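## Task

Move the tray from the staging bench onto the work bench. Look at the dot on its single tube's cap: an orange dot means the tube goes in the blue rack, a white dot means the green rack. The tube must be pushed fully down into its rack and must never touch the floor, or the task fails. The bottles on the tray must finish upright on it. The tray must rest on the work bench with nothing hanging past the edge. Either or both robots may work. At the end, open the gripper and back away. Neither robot may fall or be left leaning, or the task fails. Anything that stays in place only because a robot is holding it does not count.

## Robot and tools

Robots: r1 and r2 are identical Hello Robot Stretch 4 units, about 1.6 m tall. Each has an omni-wheel base with a rim no more than 0.23 m from its centre, a mast with a lift, an arm that telescopes straight forward, a wrist with yaw, pitch and roll, and a two-finger gripper. Each carries head_camera, head_left_camera and head_right_camera (fisheye), plus wrist_camera, with the names prefixed r1_ or r2_.

Frames: each robot reports in its own base frame. The origin is on the floor under the base centre, x points forward, y left and z up. hand_pose is a point between the open fingertips in that frame. The printed value can be slightly wrong. Odometry is the base frame as it was when the scene began, and heading runs from -3.142 to 3.142 with left positive. The robots do not share a frame, so you can only tell where one is relative to the other from images, lidar_m or wrist_depth_mm.

execute_actions(actions, cameras): actions is a list holding one action or none. An empty list returns state and images only. The action is an object keyed by "r1" and/or "r2". Each robot gets its own entry and can contain:
- base: exactly one relative move, counted from where the base last reported itself. translate_m is metres straight ahead, forward positive, -2 to 2. strafe_m is metres sideways, left positive, -2 to 2. rotate_rad is a turn in place in radians, counter-clockwise positive, -3.2 to 3.2.
- joints: absolute targets by name. lift_m is 0 to 1.2 m. arm_m is 0 to 0.55 m of extension. wrist_yaw_rad is -1.134 to 4.276, with 0 forward, positive to the left and 3.14 folded back. wrist_pitch_rad is -1.117 to 4.259, with 0 level and 1.57 pointing down. wrist_roll_rad is -1.117 to 4.259, with positive turning clockwise as seen from behind. gripper_m is the fingertip gap in metres, -0.038 to 0.141. Values below 0 squeeze the fingers together. A target outside its range gets clipped, and the result reports it.
- pace: "slow", "default", "fast" or "max". Base speeds are 0.1, 0.3, 0.4 or 0.6 m/s and 1, 2, 3 or 4 rad/s, lowered further when the lift is raised.
- contact_limits: {"arm_m": 0 to 0.75}, how hard the arm may push before stopping. The default is 0.5.
- end_of_arm: "enable_torque", sent by itself, turns wrist and gripper motors back on after a fault.
All motions in the action start together. A single action runs for 15 s at most. An unknown key or a bad value rejects the whole call and nothing moves. cameras is a list of camera names or "all". Null or omitted also means all, and [] means none.

wait(seconds 0 to 10) sends no new commands and returns state and images. zoom_image(camera, region [x0,y0,x1,y1] in pixels from the top-left, at most 504x504) enlarges part of a camera's most recent image. read_manual(section "licences") only returns licence text. finished_scene(scene) ends the current scene by its number and cannot be undone. Do not call it until the goal is met and will stay met.

Result lines: base_status and joint_status tell how each commanded motion ended. "done" for the base means the wheels turned as commanded, even if they slipped. off_target means it stopped short and may still be pushing. contact_stop_at_<key> means it hit something, and that part goes slack. limit_stop_at_<name> covers tilt, own_body and similar. torque_fault means a wrist motor went limp until enable_torque. time_out can also appear. on_its_own reports things you did not command. Its "held at" is the target being held, not the actual position. joint_positions give actual values. turned_by_wheels vs turned_by_imu: a gap above about 0.1 rad points to a collision or slip, and heading error is roughly the difference. base_tilt in degrees, with forward and right positive, carries a fixed bias of about 1.5 degrees. motor_effort is a percentage with the peak in brackets. Positive wheel effort turns the base right. A steady effort away from rest means pushing or carrying. lidar_m lists 12 sectors of 30 degrees, starting straight ahead and going counter-clockwise, in metres. "-" means nothing seen, or something nearer than 0.25 m. It misses clear objects and thin legs. wrist_depth_mm is a 7x7 grid of depths, 100 to 2000 mm. Once a stop is reported, later calls in that same reply are skipped.

Gripping: close to a gap narrower than the object. A lower target grips harder and pulls the object toward the wrist. Neither the reading nor "done" proves you are holding anything. A firm hold shows up as a change in gripper effort. If the fingertips jam against a surface, raise the lift. More than about 2 kg in a level gripper can cause a torque fault.

To unfold at the start, send lift_m 0.4 together with wrist_yaw_rad 0. Tilting the wrist up (pitch below -0.2) while it is rolled can cause own-body stops.

Avoid these things. Never let the bases of the two robots press together: once they touch, even a few more millimetres is a hard press that ends the run. Do not drive or turn with more than 1 kg held and the arm beyond 0.2 m, especially at fast paces, and avoid long, hard, high pushes, because the robot can tip. If two robots carry something together, their travel can differ by up to about 3 cm per metre. Joints or bases you leave out of an action may keep pushing toward their previous targets. Drops, slams and pushing hard all cost quality. Loose objects can sometimes get bumped. Shorter total motion time is better.

Each tool is called after "Emit:" as name(argument=value, ...), one argument or row to a line, values as JSON.

## Session

Emit:
execute_actions(
  actions=[],
)

Scene clock: 0.00 s.
r1.base_odometry: x=+0.000 y=+0.000 heading=+0.000 (m, m, rad; r1's odometry frame)
r1.turned_by_wheels: +0.000 (rad since the last result)
r1.turned_by_imu: +0.000 (rad since the last result)
r1.base_tilt: forward=+0.5 right=-0.3 (deg)
r1.lidar_m: 0.91 1.57 2.46 1.50 1.86 1.55 1.37 2.39 1.68 0.91 0.78 0.78
r1.base_status: not commanded
r1.joint_positions: lift_m=+0.140 arm_m=+0.000 wrist_yaw_rad=+3.116 wrist_pitch_rad=+0.013 wrist_roll_rad=+0.011 gripper_m=+0.057
r1.joint_status: not commanded
r1.motor_effort: lift_m=+19 arm_m=-1 wrist_yaw_rad=+0 wrist_pitch_rad=-7 wrist_roll_rad=+0 gripper_m=-3 wheel_0=-1 wheel_1=+0 wheel_2=+0 (%)
r1.hand_pose: x=-0.1153 y=+0.0947 z=+0.3145 quat_wxyz=(+0.013, -0.006, +0.006, +1.000) (m; r1's base frame)
r1.wrist_depth_mm: - 140 - - - - - / - 117 157 - - - - / - 126 173 - - - - / 141 142 - - - - - / 1618 1921 - - - - - / 960 1060 195 1205 196 1229 1229 / 715 732 820 109 809 809 854
r2.base_odometry: x=+0.000 y=+0.000 heading=+0.000 (m, m, rad; r2's odometry frame)
r2.turned_by_wheels: +0.000 (rad since the last result)
r2.turned_by_imu: +0.000 (rad since the last result)
r2.base_tilt: forward=+0.4 right=+0.3 (deg)
r2.lidar_m: 1.01 0.95 0.99 1.37 3.66 1.54 1.21 2.78 1.52 1.51 3.86 1.37
r2.base_status: not commanded
r2.joint_positions: lift_m=+0.233 arm_m=+0.002 wrist_yaw_rad=+3.045 wrist_pitch_rad=-0.015 wrist_roll_rad=-0.012 gripper_m=+0.057
r2.joint_status: not commanded
r2.motor_effort: lift_m=+19 arm_m=-1 wrist_yaw_rad=-1 wrist_pitch_rad=-8 wrist_roll_rad=-1 gripper_m=-4 wheel_0=+0 wheel_1=+1 wheel_2=+0 (%)
r2.hand_pose: x=-0.1057 y=+0.1149 z=+0.4157 quat_wxyz=(+0.048, +0.007, -0.006, +0.999) (m; r2's base frame)
r2.wrist_depth_mm: - 137 - - - - - / - 126 271 - - - - / 106 138 224 - - - - / 138 167 - - - - - / - - 1863 1756 1808 - - / 1160 1229 1078 1205 196 1308 1308 / 866 831 931 - 976 891 931
pictures: r1_head_camera, r1_head_left_camera, r1_head_right_camera, r1_wrist_camera, r2_head_camera, r2_head_left_camera, r2_head_right_camera, r2_wrist_camera
Images, in order (width x height): r1_head_camera 420x560, r1_head_left_camera 420x672, r1_head_right_camera 420x672, r1_wrist_camera 616x392, r2_head_camera 420x560, r2_head_left_camera 420x672, r2_head_right_camera 420x672, r2_wrist_camera 616x392.

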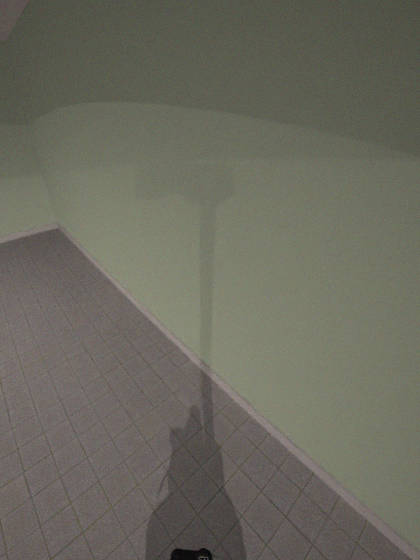

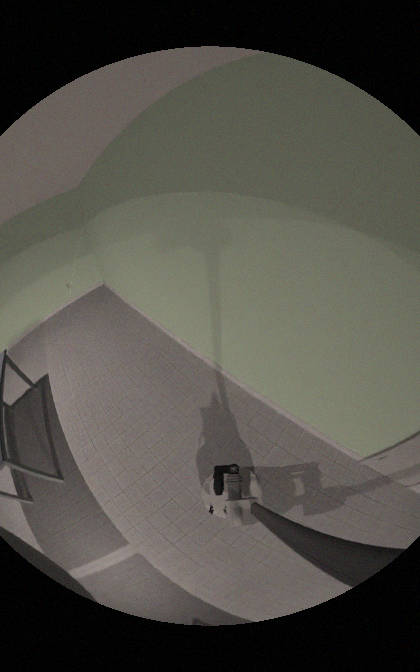

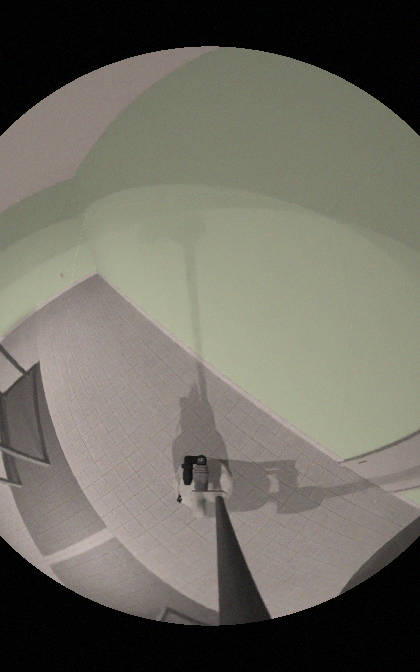

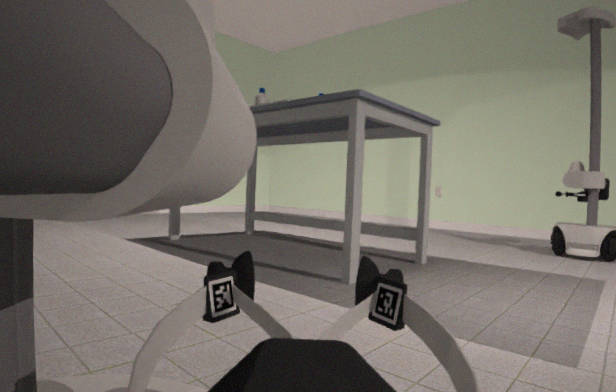

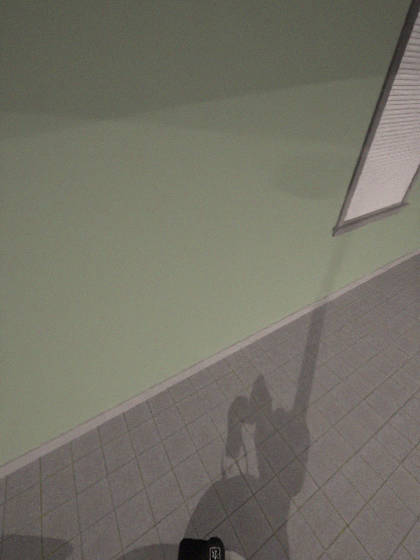

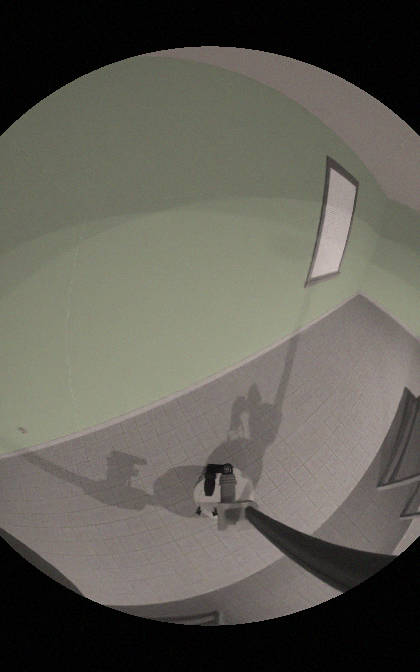

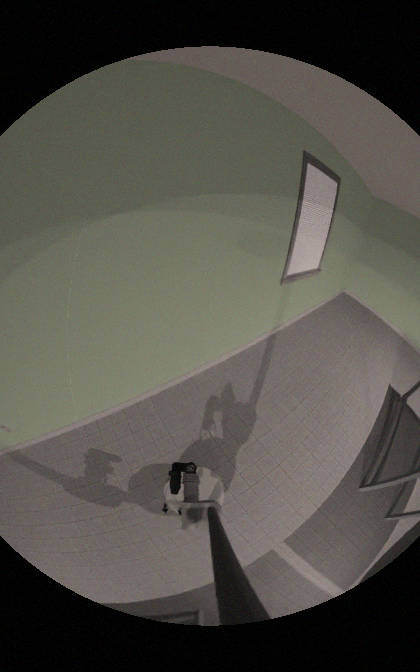

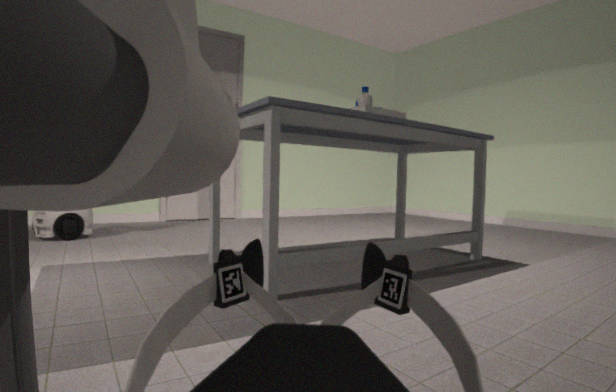

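Emit:
execute_actions(
  actions=[
    {"r1":{"base":{"rotate_rad":2.4},"joints":{"lift_m":1.0,"wrist_yaw_rad":0}},"r2":{"base":{"rotate_rad":-2.3},"joints":{"lift_m":1.0,"wrist_yaw_rad":0}}},
  ],
  cameras=["r1_head_camera","r2_head_camera","r1_head_left_camera","r2_head_left_camera"],
)

Scene clock: 11.47 s.
r1.base_odometry: x=+0.000 y=+0.000 heading=+2.399 (m, m, rad; r1's odometry frame)
r1.turned_by_wheels: +2.399 (rad since the last result)
r1.turned_by_imu: +2.408 (rad since the last result)
r1.base_tilt: forward=+0.6 right=-0.3 (deg)
r1.lidar_m: 2.54 1.37 1.74 2.87 1.11 0.83 0.78 0.84 1.15 3.53 1.65 1.52
r1.base_status: done
r1.joint_positions: lift_m=+1.000 arm_m=+0.000 wrist_yaw_rad=+0.000 wrist_pitch_rad=+0.013 wrist_roll_rad=+0.011 gripper_m=+0.057
r1.joint_status: all done
r1.motor_effort: lift_m=+21(22) arm_m=-1(1) wrist_yaw_rad=-1(6) wrist_pitch_rad=-7(6) wrist_roll_rad=+0(0) gripper_m=-3(4) wheel_0=-5(8) wheel_1=-4(13) wheel_2=-3(10) (%)
r1.hand_pose: x=+0.4594 y=-0.0874 z=+1.1744 quat_wxyz=(+1.000, +0.005, +0.006, +0.000) (m; r1's base frame)
r1.wrist_depth_mm: - - - - - - - / - - - - - - - / - - - - - - - / - - - - - - - / - - - - - - - / 1255 1618 194 - 196 - 1499 / - - - 109 - - -
r2.base_odometry: x=+0.000 y=+0.000 heading=-2.300 (m, m, rad; r2's odometry frame)
r2.turned_by_wheels: -2.300 (rad since the last result)
r2.turned_by_imu: -2.294 (rad since the last result)
r2.base_tilt: forward=+0.4 right=+0.3 (deg)
r2.lidar_m: 1.91 1.49 2.29 1.78 1.07 0.94 0.96 1.17 2.17 1.90 1.20 1.40
r2.base_status: done
r2.joint_positions: lift_m=+1.000 arm_m=+0.002 wrist_yaw_rad=+0.000 wrist_pitch_rad=-0.015 wrist_roll_rad=-0.012 gripper_m=+0.057
r2.joint_status: all done
r2.motor_effort: lift_m=+22(21) arm_m=-1(1) wrist_yaw_rad=-2(6) wrist_pitch_rad=-8(9) wrist_roll_rad=-1(1) gripper_m=-4(3) wheel_0=+1(8) wheel_1=-1(6) wheel_2=+1(8) (%)
r2.hand_pose: x=+0.4614 y=-0.0873 z=+1.1824 quat_wxyz=(+1.000, -0.006, -0.008, +0.000) (m; r2's base frame)
r2.wrist_depth_mm: - - - - - - - / - - - - - - - / - - - - - - - / - - - - - - - / - - - - - - - / 1281 1366 1756 - 196 - - / - 1229 - - - - -
pictures: r1_head_camera, r1_head_left_camera, r2_head_camera, r2_head_left_camera
Images, in order (width x height): r1_head_camera 420x560, r1_head_left_camera 420x672, r2_head_camera 420x560, r2_head_left_camera 420x672.

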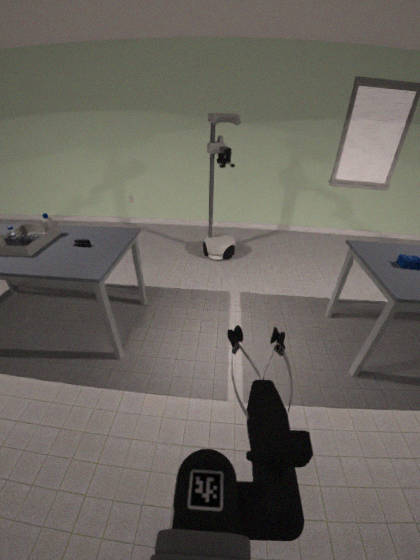

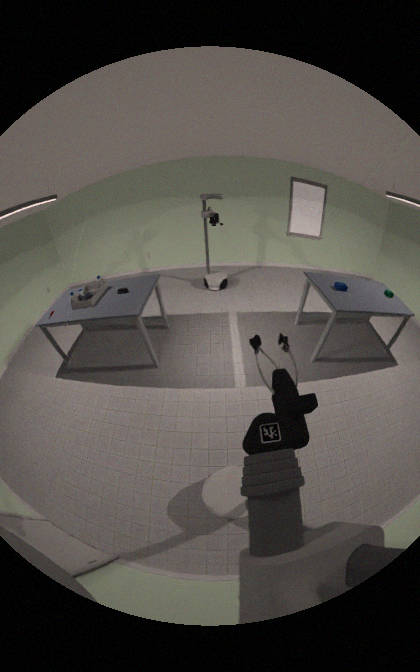

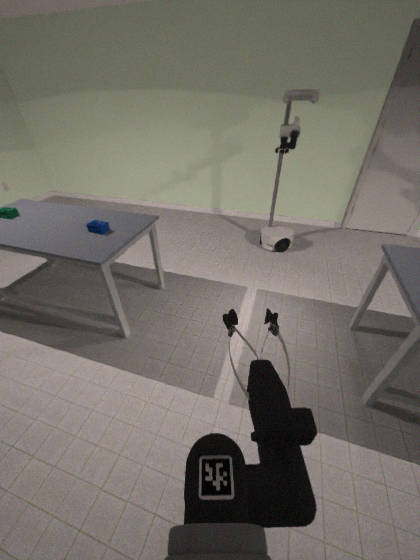

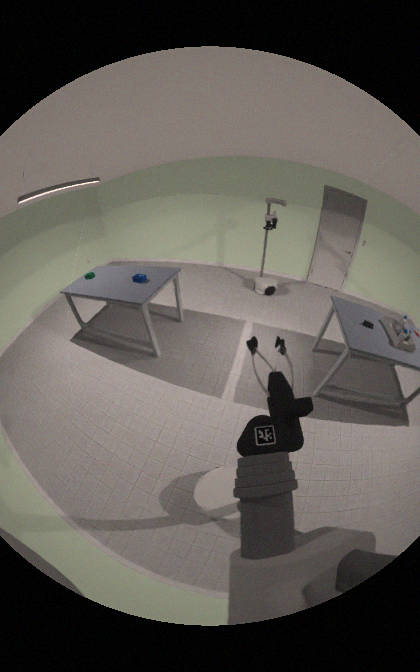

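Emit:
execute_actions(
  actions=[
    {"r1":{"base":{"rotate_rad":-0.04}},"r2":{"base":{"rotate_rad":-0.335}}},
  ],
  cameras=[],
)

Emit:
execute_actions(
  actions=[
    {"r1":{"base":{"strafe_m":1.45}},"r2":{"base":{"strafe_m":-1.3}}},
  ],
  cameras=[],
)

Emit:
execute_actions(
  actions=[
    {"r1":{"base":{"translate_m":0.7},"joints":{"wrist_pitch_rad":0.6}},"r2":{"base":{"translate_m":0.5},"joints":{"wrist_pitch_rad":0.6}}},
  ],
  cameras=["r1_head_camera","r2_head_camera","r1_wrist_camera","r2_wrist_camera"],
)

Scene clock: 28.93 s.
r1.base_odometry: x=+0.000 y=+0.000 heading=+2.360 (m, m, rad; r1's odometry frame)
r1.turned_by_wheels: -0.039 (rad since the last result)
r1.turned_by_imu: -0.037 (rad since the last result)
r1.base_tilt: forward=+0.6 right=-0.3 (deg)
r1.lidar_m: 2.51 1.37 1.66 3.29 1.14 0.83 0.77 0.81 1.15 3.03 1.69 1.52
r1.base_status: done
r1.joint_positions: lift_m=+1.000 arm_m=+0.000 wrist_yaw_rad=+0.000 wrist_pitch_rad=+0.013 wrist_roll_rad=+0.011 gripper_m=+0.057
r1.joint_status: not commanded
r1.motor_effort: lift_m=+21(21) arm_m=-1(1) wrist_yaw_rad=-1(1) wrist_pitch_rad=-6(7) wrist_roll_rad=+0(0) gripper_m=-3(4) wheel_0=+6(8) wheel_1=+4(7) wheel_2=+4(6) (%)
r1.hand_pose: x=+0.4594 y=-0.0874 z=+1.1744 quat_wxyz=(+1.000, +0.005, +0.006, +0.000) (m; r1's base frame)
r1.wrist_depth_mm: - - - - - - - / - - - - - - - / - - - - - - - / - - - - - - - / - - - - - - - / 1397 - 195 - 196 - 1537 / - - - 109 - - -
r2.base_odometry: x=+0.000 y=+0.000 heading=-2.634 (m, m, rad; r2's odometry frame)
r2.turned_by_wheels: -0.334 (rad since the last result)
r2.turned_by_imu: -0.334 (rad since the last result)
r2.base_tilt: forward=+0.3 right=+0.3 (deg)
r2.lidar_m: 2.55 1.55 1.48 3.99 1.39 1.00 0.96 1.00 1.35 3.57 1.51 1.21
r2.base_status: done
r2.joint_positions: lift_m=+1.000 arm_m=+0.002 wrist_yaw_rad=+0.000 wrist_pitch_rad=-0.015 wrist_roll_rad=-0.012 gripper_m=+0.057
r2.joint_status: not commanded
r2.motor_effort: lift_m=+21(21) arm_m=-1(1) wrist_yaw_rad=+1(2) wrist_pitch_rad=-8(8) wrist_roll_rad=+0(0) gripper_m=-2(3) wheel_0=+3(8) wheel_1=+2(5) wheel_2=+3(8) (%)
r2.hand_pose: x=+0.4614 y=-0.0873 z=+1.1824 quat_wxyz=(+1.000, -0.006, -0.008, +0.000) (m; r2's base frame)
r2.wrist_depth_mm: - - - - - - - / - - - - - - - / - - - - - - - / - - - - - - - / - - - - - - - / - - - - 196 1281 1308 / - - - - - 991 931
pictures: none
No camera images: the call's "cameras" was empty. Leave "cameras" out to get every camera's image.

Scene clock: 35.10 s.
r1.base_odometry: x=-1.021 y=-1.029 heading=+2.360 (m, m, rad; r1's odometry frame)
r1.turned_by_wheels: +0.000 (rad since the last result)
r1.turned_by_imu: +0.010 (rad since the last result)
r1.base_tilt: forward=+0.6 right=-0.2 (deg)
r1.lidar_m: 1.13 1.20 2.90 2.76 1.16 0.80 0.72 0.82 1.17 3.16 2.70 1.18
r1.base_status: done
r1.joint_positions: lift_m=+1.000 arm_m=+0.000 wrist_yaw_rad=+0.000 wrist_pitch_rad=+0.013 wrist_roll_rad=+0.011 gripper_m=+0.057
r1.joint_status: not commanded
r1.motor_effort: lift_m=+21(21) arm_m=-1(1) wrist_yaw_rad=+1(2) wrist_pitch_rad=-6(7) wrist_roll_rad=+0(0) gripper_m=-1(4) wheel_0=-2(12) wheel_1=+3(16) wheel_2=+0(2) (%)
r1.hand_pose: x=+0.4594 y=-0.0874 z=+1.1744 quat_wxyz=(+1.000, +0.005, +0.006, +0.000) (m; r1's base frame)
r1.wrist_depth_mm: - - - - - - - / - - - - - - - / - - - - - - - / - - - - - - - / - - - - - - - / - 1366 195 1430 195 - - / 976 976 1008 109 991 1008 -
r2.base_odometry: x=-0.632 y=+1.136 heading=-2.634 (m, m, rad; r2's odometry frame)
r2.turned_by_wheels: +0.000 (rad since the last result)
r2.turned_by_imu: -0.005 (rad since the last result)
r2.base_tilt: forward=+0.4 right=+0.3 (deg)
r2.lidar_m: 1.03 1.09 2.58 3.90 1.38 0.99 0.94 0.97 1.33 2.86 2.96 1.11
r2.base_status: done
r2.joint_positions: lift_m=+1.000 arm_m=+0.002 wrist_yaw_rad=+0.000 wrist_pitch_rad=-0.015 wrist_roll_rad=-0.012 gripper_m=+0.057
r2.joint_status: not commanded
r2.motor_effort: lift_m=+21(22) arm_m=-1(1) wrist_yaw_rad=-1(0) wrist_pitch_rad=-8(8) wrist_roll_rad=-1(0) gripper_m=-4(5) wheel_0=+1(10) wheel_1=+0(8) wheel_2=+0(3) (%)
r2.hand_pose: x=+0.4614 y=-0.0873 z=+1.1824 quat_wxyz=(+1.000, -0.006, -0.008, +0.000) (m; r2's base frame)
r2.wrist_depth_mm: - - - - - - - / - - - - - - - / - - - - - - - / - - - - - - - / - - - - - - - / - 1182 1060 991 195 1281 - / 878 854 917 - 946 891 946
pictures: none
No camera images: the call's "cameras" was empty. Leave "cameras" out to get every camera's image.

Scene clock: 38.93 s.
r1.base_odometry: x=-1.518 y=-0.537 heading=+2.360 (m, m, rad; r1's odometry frame)
r1.turned_by_wheels: +0.000 (rad since the last result)
r1.turned_by_imu: +0.003 (rad since the last result)
r1.base_tilt: forward=+0.6 right=-0.3 (deg)
r1.lidar_m: 0.44 0.45 0.64 2.77 2.18 1.56 1.46 1.54 2.15 2.47 0.68 0.49
r1.base_status: done
r1.joint_positions: lift_m=+1.000 arm_m=+0.000 wrist_yaw_rad=+0.000 wrist_pitch_rad=+0.602 wrist_roll_rad=+0.011 gripper_m=+0.057
r1.joint_status: all done
r1.motor_effort: lift_m=+20(20) arm_m=-1(1) wrist_yaw_rad=+0(0) wrist_pitch_rad=-5(6) wrist_roll_rad=-1(0) gripper_m=-2(1) wheel_0=+4(8) wheel_1=+3(8) wheel_2=-3(13) (%)
r1.hand_pose: x=+0.4088 y=-0.0874 z=+1.0149 quat_wxyz=(+0.955, +0.005, +0.296, -0.002) (m; r1's base frame)
r1.wrist_depth_mm: - - - - - - - / - - - - - - - / 904 891 866 842 946 976 - / 699 654 707 707 759 732 778 / 585 574 569 580 621 615 634 / 500 504 195 521 196 525 530 / 439 439 462 109 459 459 473
r2.base_odometry: x=-1.069 y=+0.893 heading=-2.634 (m, m, rad; r2's odometry frame)
r2.turned_by_wheels: +0.000 (rad since the last result)
r2.turned_by_imu: +0.003 (rad since the last result)
r2.base_tilt: forward=+0.4 right=+0.3 (deg)
r2.lidar_m: 0.54 0.58 0.79 2.44 2.11 1.51 1.44 1.51 2.03 2.84 0.82 0.57
r2.base_status: done
r2.joint_positions: lift_m=+1.000 arm_m=+0.002 wrist_yaw_rad=+0.000 wrist_pitch_rad=+0.601 wrist_roll_rad=-0.012 gripper_m=+0.057
r2.joint_status: all done
r2.motor_effort: lift_m=+21(21) arm_m=-1(2) wrist_yaw_rad=-1(1) wrist_pitch_rad=-6(9) wrist_roll_rad=-1(1) gripper_m=-5(2) wheel_0=+0(7) wheel_1=+0(6) wheel_2=-1(11) (%)
r2.hand_pose: x=+0.4108 y=-0.0874 z=+1.0149 quat_wxyz=(+0.955, -0.006, +0.296, +0.002) (m; r2's base frame)
r2.wrist_depth_mm: - - - - - - - / - - - 1576 1060 - - / 854 798 788 788 809 866 866 / 676 683 634 615 634 683 676 / 554 564 554 564 574 564 569 / 1281 517 508 504 196 512 517 / 1182 1160 1205 - 1182 1182 1182
pictures: r1_head_camera, r1_wrist_camera, r2_head_camera, r2_wrist_camera
camera_calibration (this result's frames):
r1_wrist_camera: T_world_to_cam=[[0.0209659, -0.999471, 0.024845, -0.12458], [-0.587833, -0.0324246, -0.808332, 1.11203], [0.808711, 0.00234267, -0.588202, 0.495421], [0, 0, 0, 1]] pos_world=[0.255648, -0.0896181, 1.19339]
r2_wrist_camera: T_world_to_cam=[[0.0734793, -0.997293, 0.00259266, -0.107695], [-0.604916, -0.046636, -0.794922, 1.09298], [0.792892, 0.056842, -0.606706, 0.522448], [0, 0, 0, 1]] pos_world=[0.254832, -0.0861277, 1.18609]
Images, in order (width x height): r1_head_camera 420x560, r1_wrist_camera 616x392, r2_head_camera 420x560, r2_wrist_camera 616x392.

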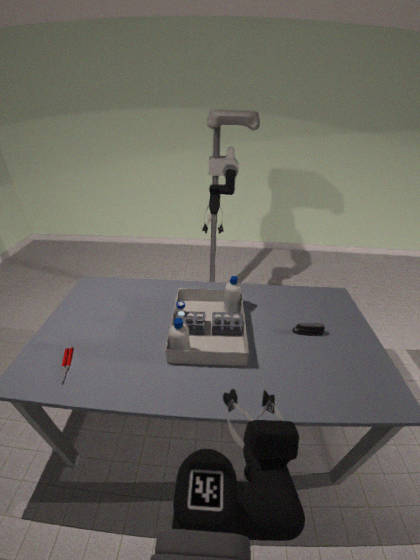

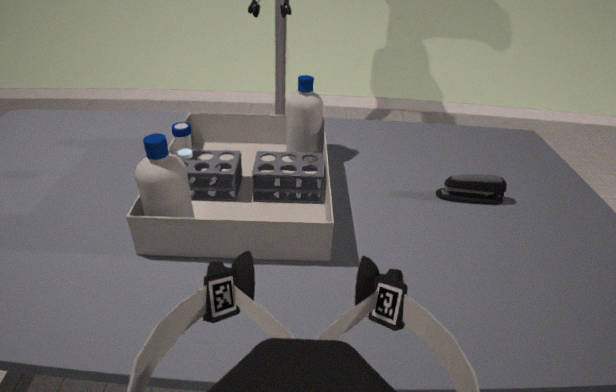

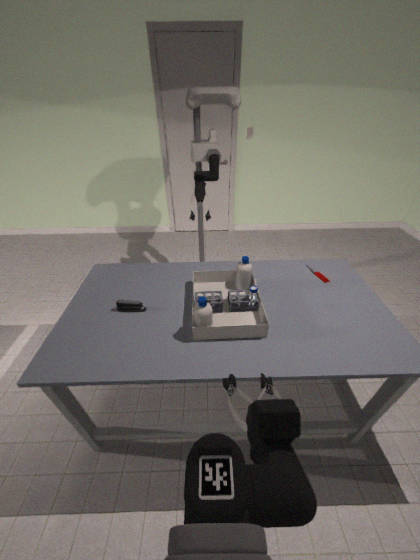

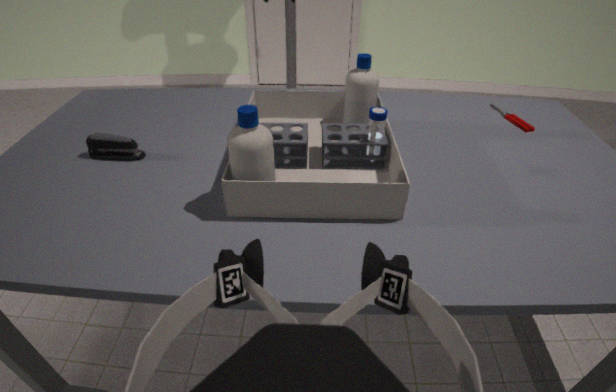

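Emit:
execute_actions(
  actions=[
    {"r1":{"base":{"translate_m":-0.2}},"r2":{"base":{"strafe_m":-0.09},"joints":{"arm_m":0.05,"gripper_m":0.08}}},
  ],
  cameras=[],
)

Emit:
execute_actions(
  actions=[
    {"r2":{"base":{"translate_m":0.25}}},
  ],
  cameras=["r2_head_camera","r2_wrist_camera","r1_wrist_camera"],
)

Scene clock: 53.67 s.
r1.base_odometry: x=-1.376 y=-0.677 heading=+2.360 (m, m, rad; r1's odometry frame)
r1.turned_by_wheels: +0.000 (rad since the last result)
r1.turned_by_imu: +0.001 (rad since the last result)
r1.base_tilt: forward=+0.5 right=-0.2 (deg)
r1.lidar_m: 0.64 0.67 0.94 2.78 1.84 1.35 1.27 1.32 1.88 2.75 0.95 0.69
r1.base_status: done
r1.joint_positions: lift_m=+1.000 arm_m=+0.000 wrist_yaw_rad=+0.000 wrist_pitch_rad=+0.602 wrist_roll_rad=+0.011 gripper_m=+0.057
r1.joint_status: not commanded
r1.motor_effort: lift_m=+20(20) arm_m=-1(1) wrist_yaw_rad=+0(0) wrist_pitch_rad=-5(4) wrist_roll_rad=+0(0) gripper_m=-2(4) wheel_0=-4(11) wheel_1=-4(8) wheel_2=+3(12) (%)
r1.hand_pose: x=+0.4088 y=-0.0874 z=+1.0149 quat_wxyz=(+0.955, +0.005, +0.296, -0.002) (m; r1's base frame)
r1.wrist_depth_mm: - - - - - - - / - - - 1098 - - - / 878 891 723 878 946 960 - / 699 715 715 732 750 768 778 / 634 615 609 621 615 627 634 / 1366 1397 194 1464 196 1397 1366 / 1205 1205 1281 109 1255 1255 842
r2.base_odometry: x=-1.112 y=+0.972 heading=-2.634 (m, m, rad; r2's odometry frame)
r2.turned_by_wheels: +0.000 (rad since the last result)
r2.turned_by_imu: -0.001 (rad since the last result)
r2.base_tilt: forward=+0.4 right=+0.3 (deg)
r2.lidar_m: 0.55 0.56 0.78 2.54 2.09 1.49 1.43 1.48 2.03 2.77 0.82 0.59
r2.base_status: done
r2.joint_positions: lift_m=+1.000 arm_m=+0.049 wrist_yaw_rad=+0.000 wrist_pitch_rad=+0.601 wrist_roll_rad=-0.012 gripper_m=+0.080
r2.joint_status: all done
r2.motor_effort: lift_m=+21(21) arm_m=+5(5) wrist_yaw_rad=-1(1) wrist_pitch_rad=-6(6) wrist_roll_rad=-1(1) gripper_m=-3(1) wheel_0=+0(8) wheel_1=-1(8) wheel_2=+0(2) (%)
r2.hand_pose: x=+0.4579 y=-0.0874 z=+1.0149 quat_wxyz=(+0.955, -0.006, +0.296, +0.002) (m; r2's base frame)
r2.wrist_depth_mm: - - - - - - - / - - - 1060 - - - / 854 854 723 788 831 842 866 / 676 661 574 676 676 683 683 / 554 564 569 569 569 569 569 / 492 496 469 488 462 488 480 / 1182 1182 1205 - 1138 1138 1182
pictures: none
No camera images: the call's "cameras" was empty. Leave "cameras" out to get every camera's image.

Scene clock: 55.97 s.
r1.base_odometry: x=-1.376 y=-0.677 heading=+2.360 (m, m, rad; r1's odometry frame)
r1.turned_by_wheels: +0.000 (rad since the last result)
r1.turned_by_imu: +0.001 (rad since the last result)
r1.base_tilt: forward=+0.6 right=-0.1 (deg)
r1.lidar_m: 0.64 0.70 0.97 2.76 1.87 1.35 1.28 1.33 1.89 2.72 0.99 0.69
r1.base_status: not commanded
r1.joint_positions: lift_m=+1.000 arm_m=+0.000 wrist_yaw_rad=+0.000 wrist_pitch_rad=+0.602 wrist_roll_rad=+0.011 gripper_m=+0.057
r1.joint_status: not commanded
r1.motor_effort: lift_m=+20(20) arm_m=-1(1) wrist_yaw_rad=-1(0) wrist_pitch_rad=-5(5) wrist_roll_rad=+0(1) gripper_m=-4(2) wheel_0=-4(4) wheel_1=-5(5) wheel_2=+3(3) (%)
r1.hand_pose: x=+0.4088 y=-0.0874 z=+1.0149 quat_wxyz=(+0.955, +0.005, +0.296, -0.002) (m; r1's base frame)
r1.wrist_depth_mm: - - - - - - - / - - 1537 1098 - - - / 878 891 723 878 946 960 - / 707 723 732 741 759 768 768 / 627 615 609 621 621 627 634 / 1366 1397 195 1464 195 1397 1336 / 1229 1205 1281 109 1281 1281 820
r2.base_odometry: x=-1.331 y=+0.850 heading=-2.634 (m, m, rad; r2's odometry frame)
r2.turned_by_wheels: +0.000 (rad since the last result)
r2.turned_by_imu: +0.001 (rad since the last result)
r2.base_tilt: forward=+0.4 right=+0.3 (deg)
r2.lidar_m: 0.29 0.32 0.42 2.47 2.45 1.77 1.69 1.76 2.39 2.75 0.44 0.33
r2.base_status: done
r2.joint_positions: lift_m=+1.000 arm_m=+0.049 wrist_yaw_rad=+0.000 wrist_pitch_rad=+0.601 wrist_roll_rad=-0.012 gripper_m=+0.080
r2.joint_status: not commanded
r2.motor_effort: lift_m=+21(21) arm_m=+5(5) wrist_yaw_rad=-1(3) wrist_pitch_rad=-6(6) wrist_roll_rad=+0(1) gripper_m=-2(1) wheel_0=+2(3) wheel_1=+0(6) wheel_2=-1(7) (%)
r2.hand_pose: x=+0.4580 y=-0.0874 z=+1.0149 quat_wxyz=(+0.955, -0.006, +0.296, +0.002) (m; r2's base frame)
r2.wrist_depth_mm: - - - - - - - / - - - - - - - / 842 842 831 798 854 - - / 683 647 676 603 683 683 683 / 554 484 517 517 564 564 559 / 477 349 459 484 404 484 480 / 424 373 382 - 436 424 427
pictures: r1_wrist_camera, r2_head_camera, r2_wrist_camera
camera_calibration (this result's frames):
r1_wrist_camera: T_world_to_cam=[[0.0209445, -0.999472, 0.0248451, -0.124577], [-0.587834, -0.0324121, -0.808332, 1.11203], [0.808711, 0.0023253, -0.588202, 0.495421], [0, 0, 0, 1]] pos_world=[0.255647, -0.0896199, 1.19339]
r2_wrist_camera: T_world_to_cam=[[0.0734209, -0.997298, 0.00258557, -0.111138], [-0.604995, -0.0466004, -0.794864, 1.12145], [0.792837, 0.0567954, -0.606782, 0.485165], [0, 0, 0, 1]] pos_world=[0.301978, -0.0861325, 1.18608]
Images, in order (width x height): r1_wrist_camera 616x392, r2_head_camera 420x560, r2_wrist_camera 616x392.

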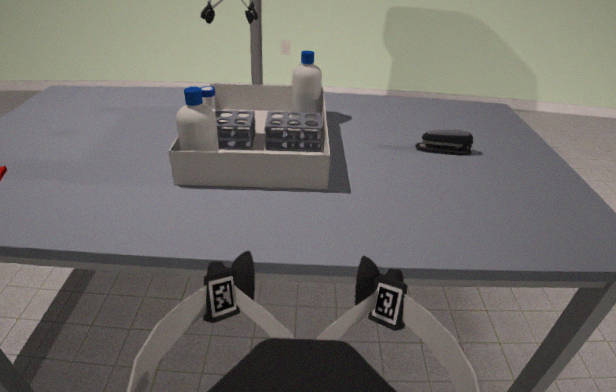

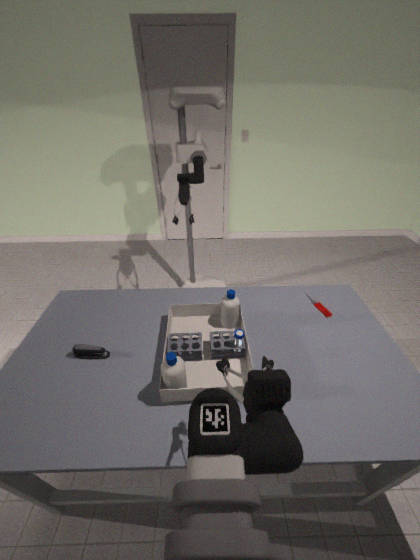

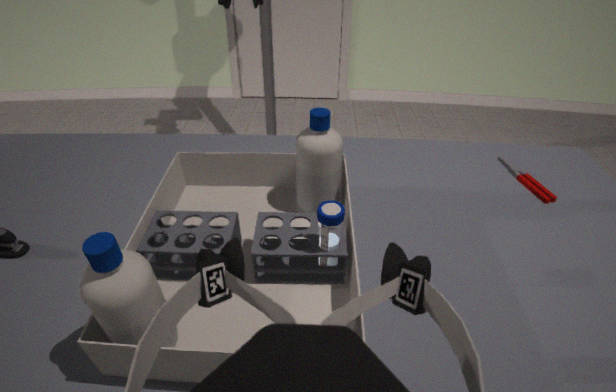

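Emit:
execute_actions(
  actions=[
    {"r2":{"base":{"strafe_m":-0.02},"joints":{"arm_m":0.17,"lift_m":0.865}}},
  ],
  cameras=["r2_wrist_camera","r1_wrist_camera"],
)

Scene clock: 65.77 s.
r1.base_odometry: x=-1.376 y=-0.677 heading=+2.360 (m, m, rad; r1's odometry frame)
r1.turned_by_wheels: +0.000 (rad since the last result)
r1.turned_by_imu: +0.002 (rad since the last result)
r1.base_tilt: forward=+0.5 right=-0.3 (deg)
r1.lidar_m: 0.64 0.67 0.93 2.77 1.89 1.35 1.25 1.32 1.88 2.71 0.95 0.69
r1.base_status: not commanded
r1.joint_positions: lift_m=+1.000 arm_m=+0.000 wrist_yaw_rad=+0.000 wrist_pitch_rad=+0.602 wrist_roll_rad=+0.011 gripper_m=+0.057
r1.joint_status: not commanded
r1.motor_effort: lift_m=+20(20) arm_m=-1(2) wrist_yaw_rad=+1(0) wrist_pitch_rad=-5(5) wrist_roll_rad=+0(1) gripper_m=-3(1) wheel_0=-4(4) wheel_1=-5(4) wheel_2=+3(3) (%)
r1.hand_pose: x=+0.4088 y=-0.0874 z=+1.0149 quat_wxyz=(+0.955, +0.005, +0.296, -0.002) (m; r1's base frame)
r1.wrist_depth_mm: - - - - - - - / - - 1078 1118 - - - / 891 891 741 866 946 976 - / 707 715 723 741 750 768 768 / 621 621 615 615 621 627 634 / 1336 1397 195 1430 195 1366 1397 / 1182 1229 1255 109 1229 1281 831
r2.base_odometry: x=-1.340 y=+0.868 heading=-2.634 (m, m, rad; r2's odometry frame)
r2.turned_by_wheels: +0.000 (rad since the last result)
r2.turned_by_imu: -0.001 (rad since the last result)
r2.base_tilt: forward=+0.3 right=+0.3 (deg)
r2.lidar_m: 0.29 0.33 0.45 2.52 2.44 1.76 1.68 1.74 2.36 2.74 0.45 0.31
r2.base_status: done
r2.joint_positions: lift_m=+0.865 arm_m=+0.169 wrist_yaw_rad=+0.000 wrist_pitch_rad=+0.602 wrist_roll_rad=-0.012 gripper_m=+0.080
r2.joint_status: all done
r2.motor_effort: lift_m=+17(18) arm_m=+5(4) wrist_yaw_rad=-1(1) wrist_pitch_rad=-6(7) wrist_roll_rad=-1(0) gripper_m=-3(3) wheel_0=-1(8) wheel_1=+2(10) wheel_2=+0(2) (%)
r2.hand_pose: x=+0.5779 y=-0.0874 z=+0.8802 quat_wxyz=(+0.955, -0.006, +0.296, +0.002) (m; r2's base frame)
r2.wrist_depth_mm: - - - - - - - / - - - 402 - - - / 574 492 504 427 574 580 585 / 370 430 442 336 462 462 462 / 325 345 324 325 389 387 382 / 322 324 310 319 232 330 329 / 262 279 293 - 296 286 293
pictures: r1_wrist_camera, r2_wrist_camera
camera_calibration (this result's frames):
r1_wrist_camera: T_world_to_cam=[[0.0209445, -0.999472, 0.024845, -0.124577], [-0.587834, -0.032412, -0.808332, 1.11203], [0.808711, 0.0023254, -0.588202, 0.495421], [0, 0, 0, 1]] pos_world=[0.255647, -0.0896199, 1.19339]
r2_wrist_camera: T_world_to_cam=[[0.0733125, -0.997306, 0.00257364, -0.119549], [-0.605129, -0.0465343, -0.794766, 1.08694], [0.792744, 0.0567089, -0.60691, 0.308506], [0, 0, 0, 1]] pos_world=[0.421938, -0.0861414, 1.05141]
Images, in order (width x height): r1_wrist_camera 616x392, r2_wrist_camera 616x392.

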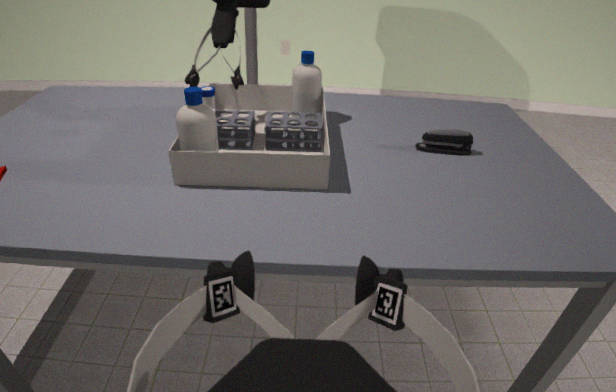

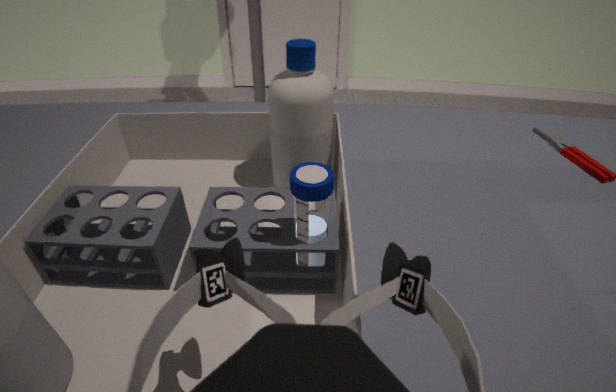

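Emit:
execute_actions(
  actions=[
    {"r2":{"joints":{"arm_m":0.25},"pace":"slow"}},
  ],
  cameras=["r2_wrist_camera"],
)

Scene clock: 72.83 s.
r1.base_odometry: x=-1.376 y=-0.677 heading=+2.360 (m, m, rad; r1's odometry frame)
r1.turned_by_wheels: +0.000 (rad since the last result)
r1.turned_by_imu: +0.002 (rad since the last result)
r1.base_tilt: forward=+0.6 right=-0.3 (deg)
r1.lidar_m: 0.65 0.68 0.95 2.77 1.88 1.35 1.27 1.32 1.85 2.76 0.96 0.69
r1.base_status: not commanded
r1.joint_positions: lift_m=+1.000 arm_m=+0.000 wrist_yaw_rad=+0.000 wrist_pitch_rad=+0.602 wrist_roll_rad=+0.011 gripper_m=+0.057
r1.joint_status: not commanded
r1.motor_effort: lift_m=+20(20) arm_m=-1(1) wrist_yaw_rad=+0(1) wrist_pitch_rad=-4(5) wrist_roll_rad=+0(0) gripper_m=+0(3) wheel_0=-4(4) wheel_1=-5(4) wheel_2=+3(3) (%)
r1.hand_pose: x=+0.4088 y=-0.0874 z=+1.0149 quat_wxyz=(+0.955, +0.005, +0.296, -0.002) (m; r1's base frame)
r1.wrist_depth_mm: - - - - - - - / - - 1042 1118 - - - / 878 891 723 866 946 976 - / 699 715 723 732 741 759 768 / 634 615 609 621 627 621 627 / 1366 1397 195 1430 195 1430 1366 / 1229 1160 1281 109 1281 1255 831
r2.base_odometry: x=-1.340 y=+0.868 heading=-2.634 (m, m, rad; r2's odometry frame)
r2.turned_by_wheels: +0.000 (rad since the last result)
r2.turned_by_imu: -0.001 (rad since the last result)
r2.base_tilt: forward=+0.4 right=+0.3 (deg)
r2.lidar_m: 0.28 0.30 0.44 2.50 2.42 1.76 1.68 1.74 2.36 2.74 0.44 0.30
r2.base_status: not commanded
r2.joint_positions: lift_m=+0.865 arm_m=+0.249 wrist_yaw_rad=+0.000 wrist_pitch_rad=+0.602 wrist_roll_rad=-0.012 gripper_m=+0.080
r2.joint_status: all done
r2.motor_effort: lift_m=+16(17) arm_m=+5(6) wrist_yaw_rad=+0(0) wrist_pitch_rad=-7(7) wrist_roll_rad=+0(1) gripper_m=-2(3) wheel_0=-1(0) wheel_1=+2(2) wheel_2=+0(0) (%)
r2.hand_pose: x=+0.6578 y=-0.0874 z=+0.8802 quat_wxyz=(+0.955, -0.006, +0.296, +0.002) (m; r2's base frame)
r2.wrist_depth_mm: - - - - - - - / - - - - - - - / 574 569 574 325 580 585 585 / 387 439 439 366 459 459 462 / 307 327 322 285 389 387 384 / 268 273 245 246 312 330 327 / 277 271 276 - 297 286 291
pictures: r2_wrist_camera
camera_calibration (this result's frames):
r2_wrist_camera: T_world_to_cam=[[0.0733125, -0.997306, 0.00257368, -0.125411], [-0.605129, -0.0465344, -0.794766, 1.13533], [0.792744, 0.0567088, -0.60691, 0.245118], [0, 0, 0, 1]] pos_world=[0.501898, -0.0861414, 1.05141]
Images, in order (width x height): r2_wrist_camera 616x392.

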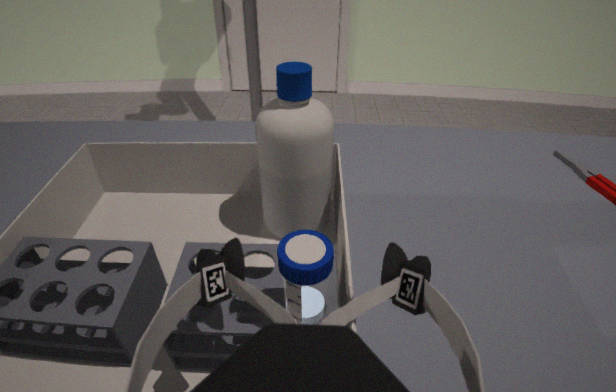

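Emit:
execute_actions(
  actions=[
    {"r2":{"joints":{"gripper_m":0.005}}},
  ],
  cameras=["r2_wrist_camera"],
)

Emit:
execute_actions(
  actions=[
    {"r2":{"joints":{"lift_m":1.02},"pace":"slow"}},
  ],
  cameras=["r2_wrist_camera","r1_wrist_camera"],
)

Scene clock: 79.40 s.
r1.base_odometry: x=-1.376 y=-0.677 heading=+2.360 (m, m, rad; r1's odometry frame)
r1.turned_by_wheels: +0.000 (rad since the last result)
r1.turned_by_imu: +0.002 (rad since the last result)
r1.base_tilt: forward=+0.6 right=-0.4 (deg)
r1.lidar_m: 0.64 0.70 0.95 2.77 1.88 1.35 1.27 1.32 1.87 2.75 0.95 0.68
r1.base_status: not commanded
r1.joint_positions: lift_m=+1.000 arm_m=+0.000 wrist_yaw_rad=+0.000 wrist_pitch_rad=+0.602 wrist_roll_rad=+0.011 gripper_m=+0.057
r1.joint_status: not commanded
r1.motor_effort: lift_m=+20(20) arm_m=-1(1) wrist_yaw_rad=+0(0) wrist_pitch_rad=-5(5) wrist_roll_rad=+0(0) gripper_m=-2(2) wheel_0=-4(4) wheel_1=-4(5) wheel_2=+3(3) (%)
r1.hand_pose: x=+0.4088 y=-0.0874 z=+1.0149 quat_wxyz=(+0.955, +0.005, +0.296, -0.002) (m; r1's base frame)
r1.wrist_depth_mm: - - - - - - - / - - 1576 1098 - - - / 891 891 723 878 946 976 - / 699 715 732 741 741 759 768 / 627 615 609 615 621 621 634 / 1397 1366 194 1430 195 1430 1366 / 1205 1229 1281 109 1255 1255 831
r2.base_odometry: x=-1.340 y=+0.868 heading=-2.634 (m, m, rad; r2's odometry frame)
r2.turned_by_wheels: +0.000 (rad since the last result)
r2.turned_by_imu: -0.001 (rad since the last result)
r2.base_tilt: forward=+0.4 right=+0.3 (deg)
r2.lidar_m: 0.29 0.31 0.43 2.51 2.42 1.77 1.68 1.76 2.36 2.72 0.44 0.30
r2.base_status: not commanded
r2.joint_positions: lift_m=+0.865 arm_m=+0.249 wrist_yaw_rad=+0.000 wrist_pitch_rad=+0.602 wrist_roll_rad=-0.012 gripper_m=+0.005
r2.joint_status: all done
r2.motor_effort: lift_m=+17(17) arm_m=+5(5) wrist_yaw_rad=-1(2) wrist_pitch_rad=-8(8) wrist_roll_rad=-1(1) gripper_m=-19(17) wheel_0=-1(1) wheel_1=+2(2) wheel_2=+0(0) (%)
r2.hand_pose: x=+0.6578 y=-0.0874 z=+0.8800 quat_wxyz=(+0.955, -0.006, +0.296, +0.002) (m; r2's base frame)
r2.wrist_depth_mm: - - - - - - - / - - - - - - - / 574 569 569 325 574 580 585 / 389 442 439 366 455 462 466 / 309 320 368 215 384 384 387 / 270 272 187 219 187 329 327 / 278 272 278 - 294 285 291
pictures: r2_wrist_camera
camera_calibration (this result's frames):
r2_wrist_camera: T_world_to_cam=[[0.0734932, -0.997292, 0.00254303, -0.125456], [-0.605454, -0.0466435, -0.794512, 1.1352], [0.79248, 0.0568515, -0.607243, 0.245551], [0, 0, 0, 1]] pos_world=[0.501936, -0.0861267, 1.05136]
Images, in order (width x height): r2_wrist_camera 616x392.

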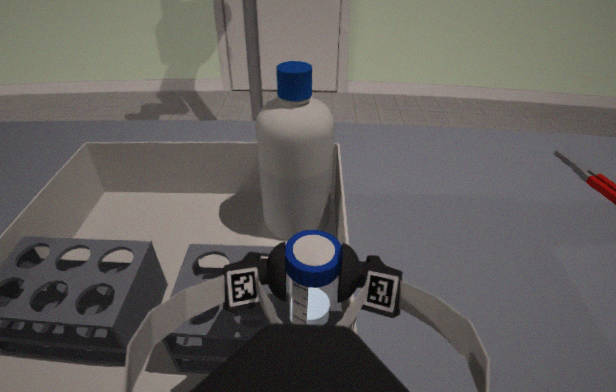

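Scene clock: 81.47 s.
r1.base_odometry: x=-1.376 y=-0.677 heading=+2.360 (m, m, rad; r1's odometry frame)
r1.turned_by_wheels: +0.000 (rad since the last result)
r1.turned_by_imu: +0.001 (rad since the last result)
r1.base_tilt: forward=+0.5 right=-0.2 (deg)
r1.lidar_m: 0.63 0.69 0.97 2.77 1.87 1.35 1.28 1.33 1.86 2.73 0.98 0.67
r1.base_status: not commanded
r1.joint_positions: lift_m=+1.000 arm_m=+0.000 wrist_yaw_rad=+0.000 wrist_pitch_rad=+0.602 wrist_roll_rad=+0.011 gripper_m=+0.057
r1.joint_status: not commanded
r1.motor_effort: lift_m=+20(20) arm_m=-1(1) wrist_yaw_rad=+0(0) wrist_pitch_rad=-5(5) wrist_roll_rad=-1(0) gripper_m=-1(4) wheel_0=-4(5) wheel_1=-5(4) wheel_2=+3(3) (%)
r1.hand_pose: x=+0.4088 y=-0.0874 z=+1.0149 quat_wxyz=(+0.955, +0.005, +0.296, -0.002) (m; r1's base frame)
r1.wrist_depth_mm: - - - - - - - / - - 1576 1118 - - - / 866 904 715 866 946 976 - / 707 723 723 732 750 768 768 / 627 615 609 615 615 627 640 / 1366 1366 195 1397 195 1397 1397 / 1229 1205 1255 109 1281 1229 820
r2.base_odometry: x=-1.340 y=+0.868 heading=-2.634 (m, m, rad; r2's odometry frame)
r2.turned_by_wheels: +0.000 (rad since the last result)
r2.turned_by_imu: +0.000 (rad since the last result)
r2.base_tilt: forward=+0.4 right=+0.3 (deg)
r2.lidar_m: 0.29 0.31 0.43 2.51 2.45 1.76 1.67 1.76 2.39 2.74 0.45 0.31
r2.base_status: not commanded
r2.joint_positions: lift_m=+1.020 arm_m=+0.249 wrist_yaw_rad=+0.000 wrist_pitch_rad=+0.602 wrist_roll_rad=-0.012 gripper_m=+0.005
r2.joint_status: all done
r2.motor_effort: lift_m=+22(24) arm_m=+5(5) wrist_yaw_rad=+0(1) wrist_pitch_rad=-8(8) wrist_roll_rad=+0(1) gripper_m=-18(18) wheel_0=-1(1) wheel_1=+2(2) wheel_2=+0(0) (%)
r2.hand_pose: x=+0.6578 y=-0.0874 z=+1.0346 quat_wxyz=(+0.955, -0.006, +0.296, +0.002) (m; r2's base frame)
r2.wrist_depth_mm: - - - - - - - / - - - - - - - / - - - - - - - / 707 699 707 699 1921 1863 1921 / 585 544 530 214 597 591 580 / 500 469 188 219 186 504 508 / 387 370 413 - 455 436 445
pictures: r1_wrist_camera, r2_wrist_camera
camera_calibration (this result's frames):
r1_wrist_camera: T_world_to_cam=[[0.0209445, -0.999472, 0.0248451, -0.124577], [-0.587834, -0.0324121, -0.808332, 1.11203], [0.808711, 0.00232535, -0.588202, 0.495421], [0, 0, 0, 1]] pos_world=[0.255647, -0.0896199, 1.19339]
r2_wrist_camera: T_world_to_cam=[[0.0734928, -0.997293, 0.00254305, -0.125849], [-0.605454, -0.0466433, -0.794512, 1.25803], [0.79248, 0.0568512, -0.607243, 0.339427], [0, 0, 0, 1]] pos_world=[0.501938, -0.0861267, 1.20595]
Images, in order (width x height): r1_wrist_camera 616x392, r2_wrist_camera 616x392.

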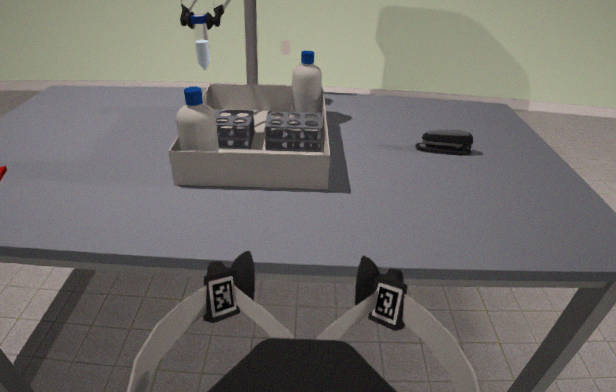

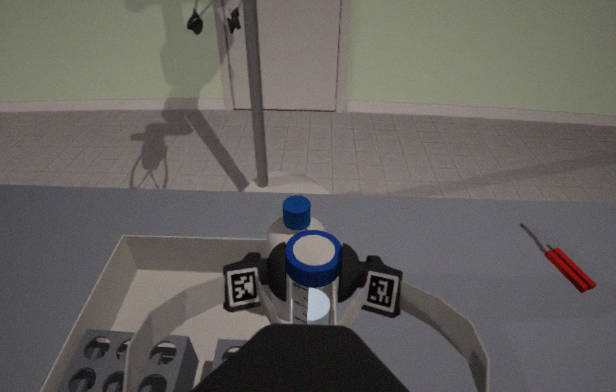

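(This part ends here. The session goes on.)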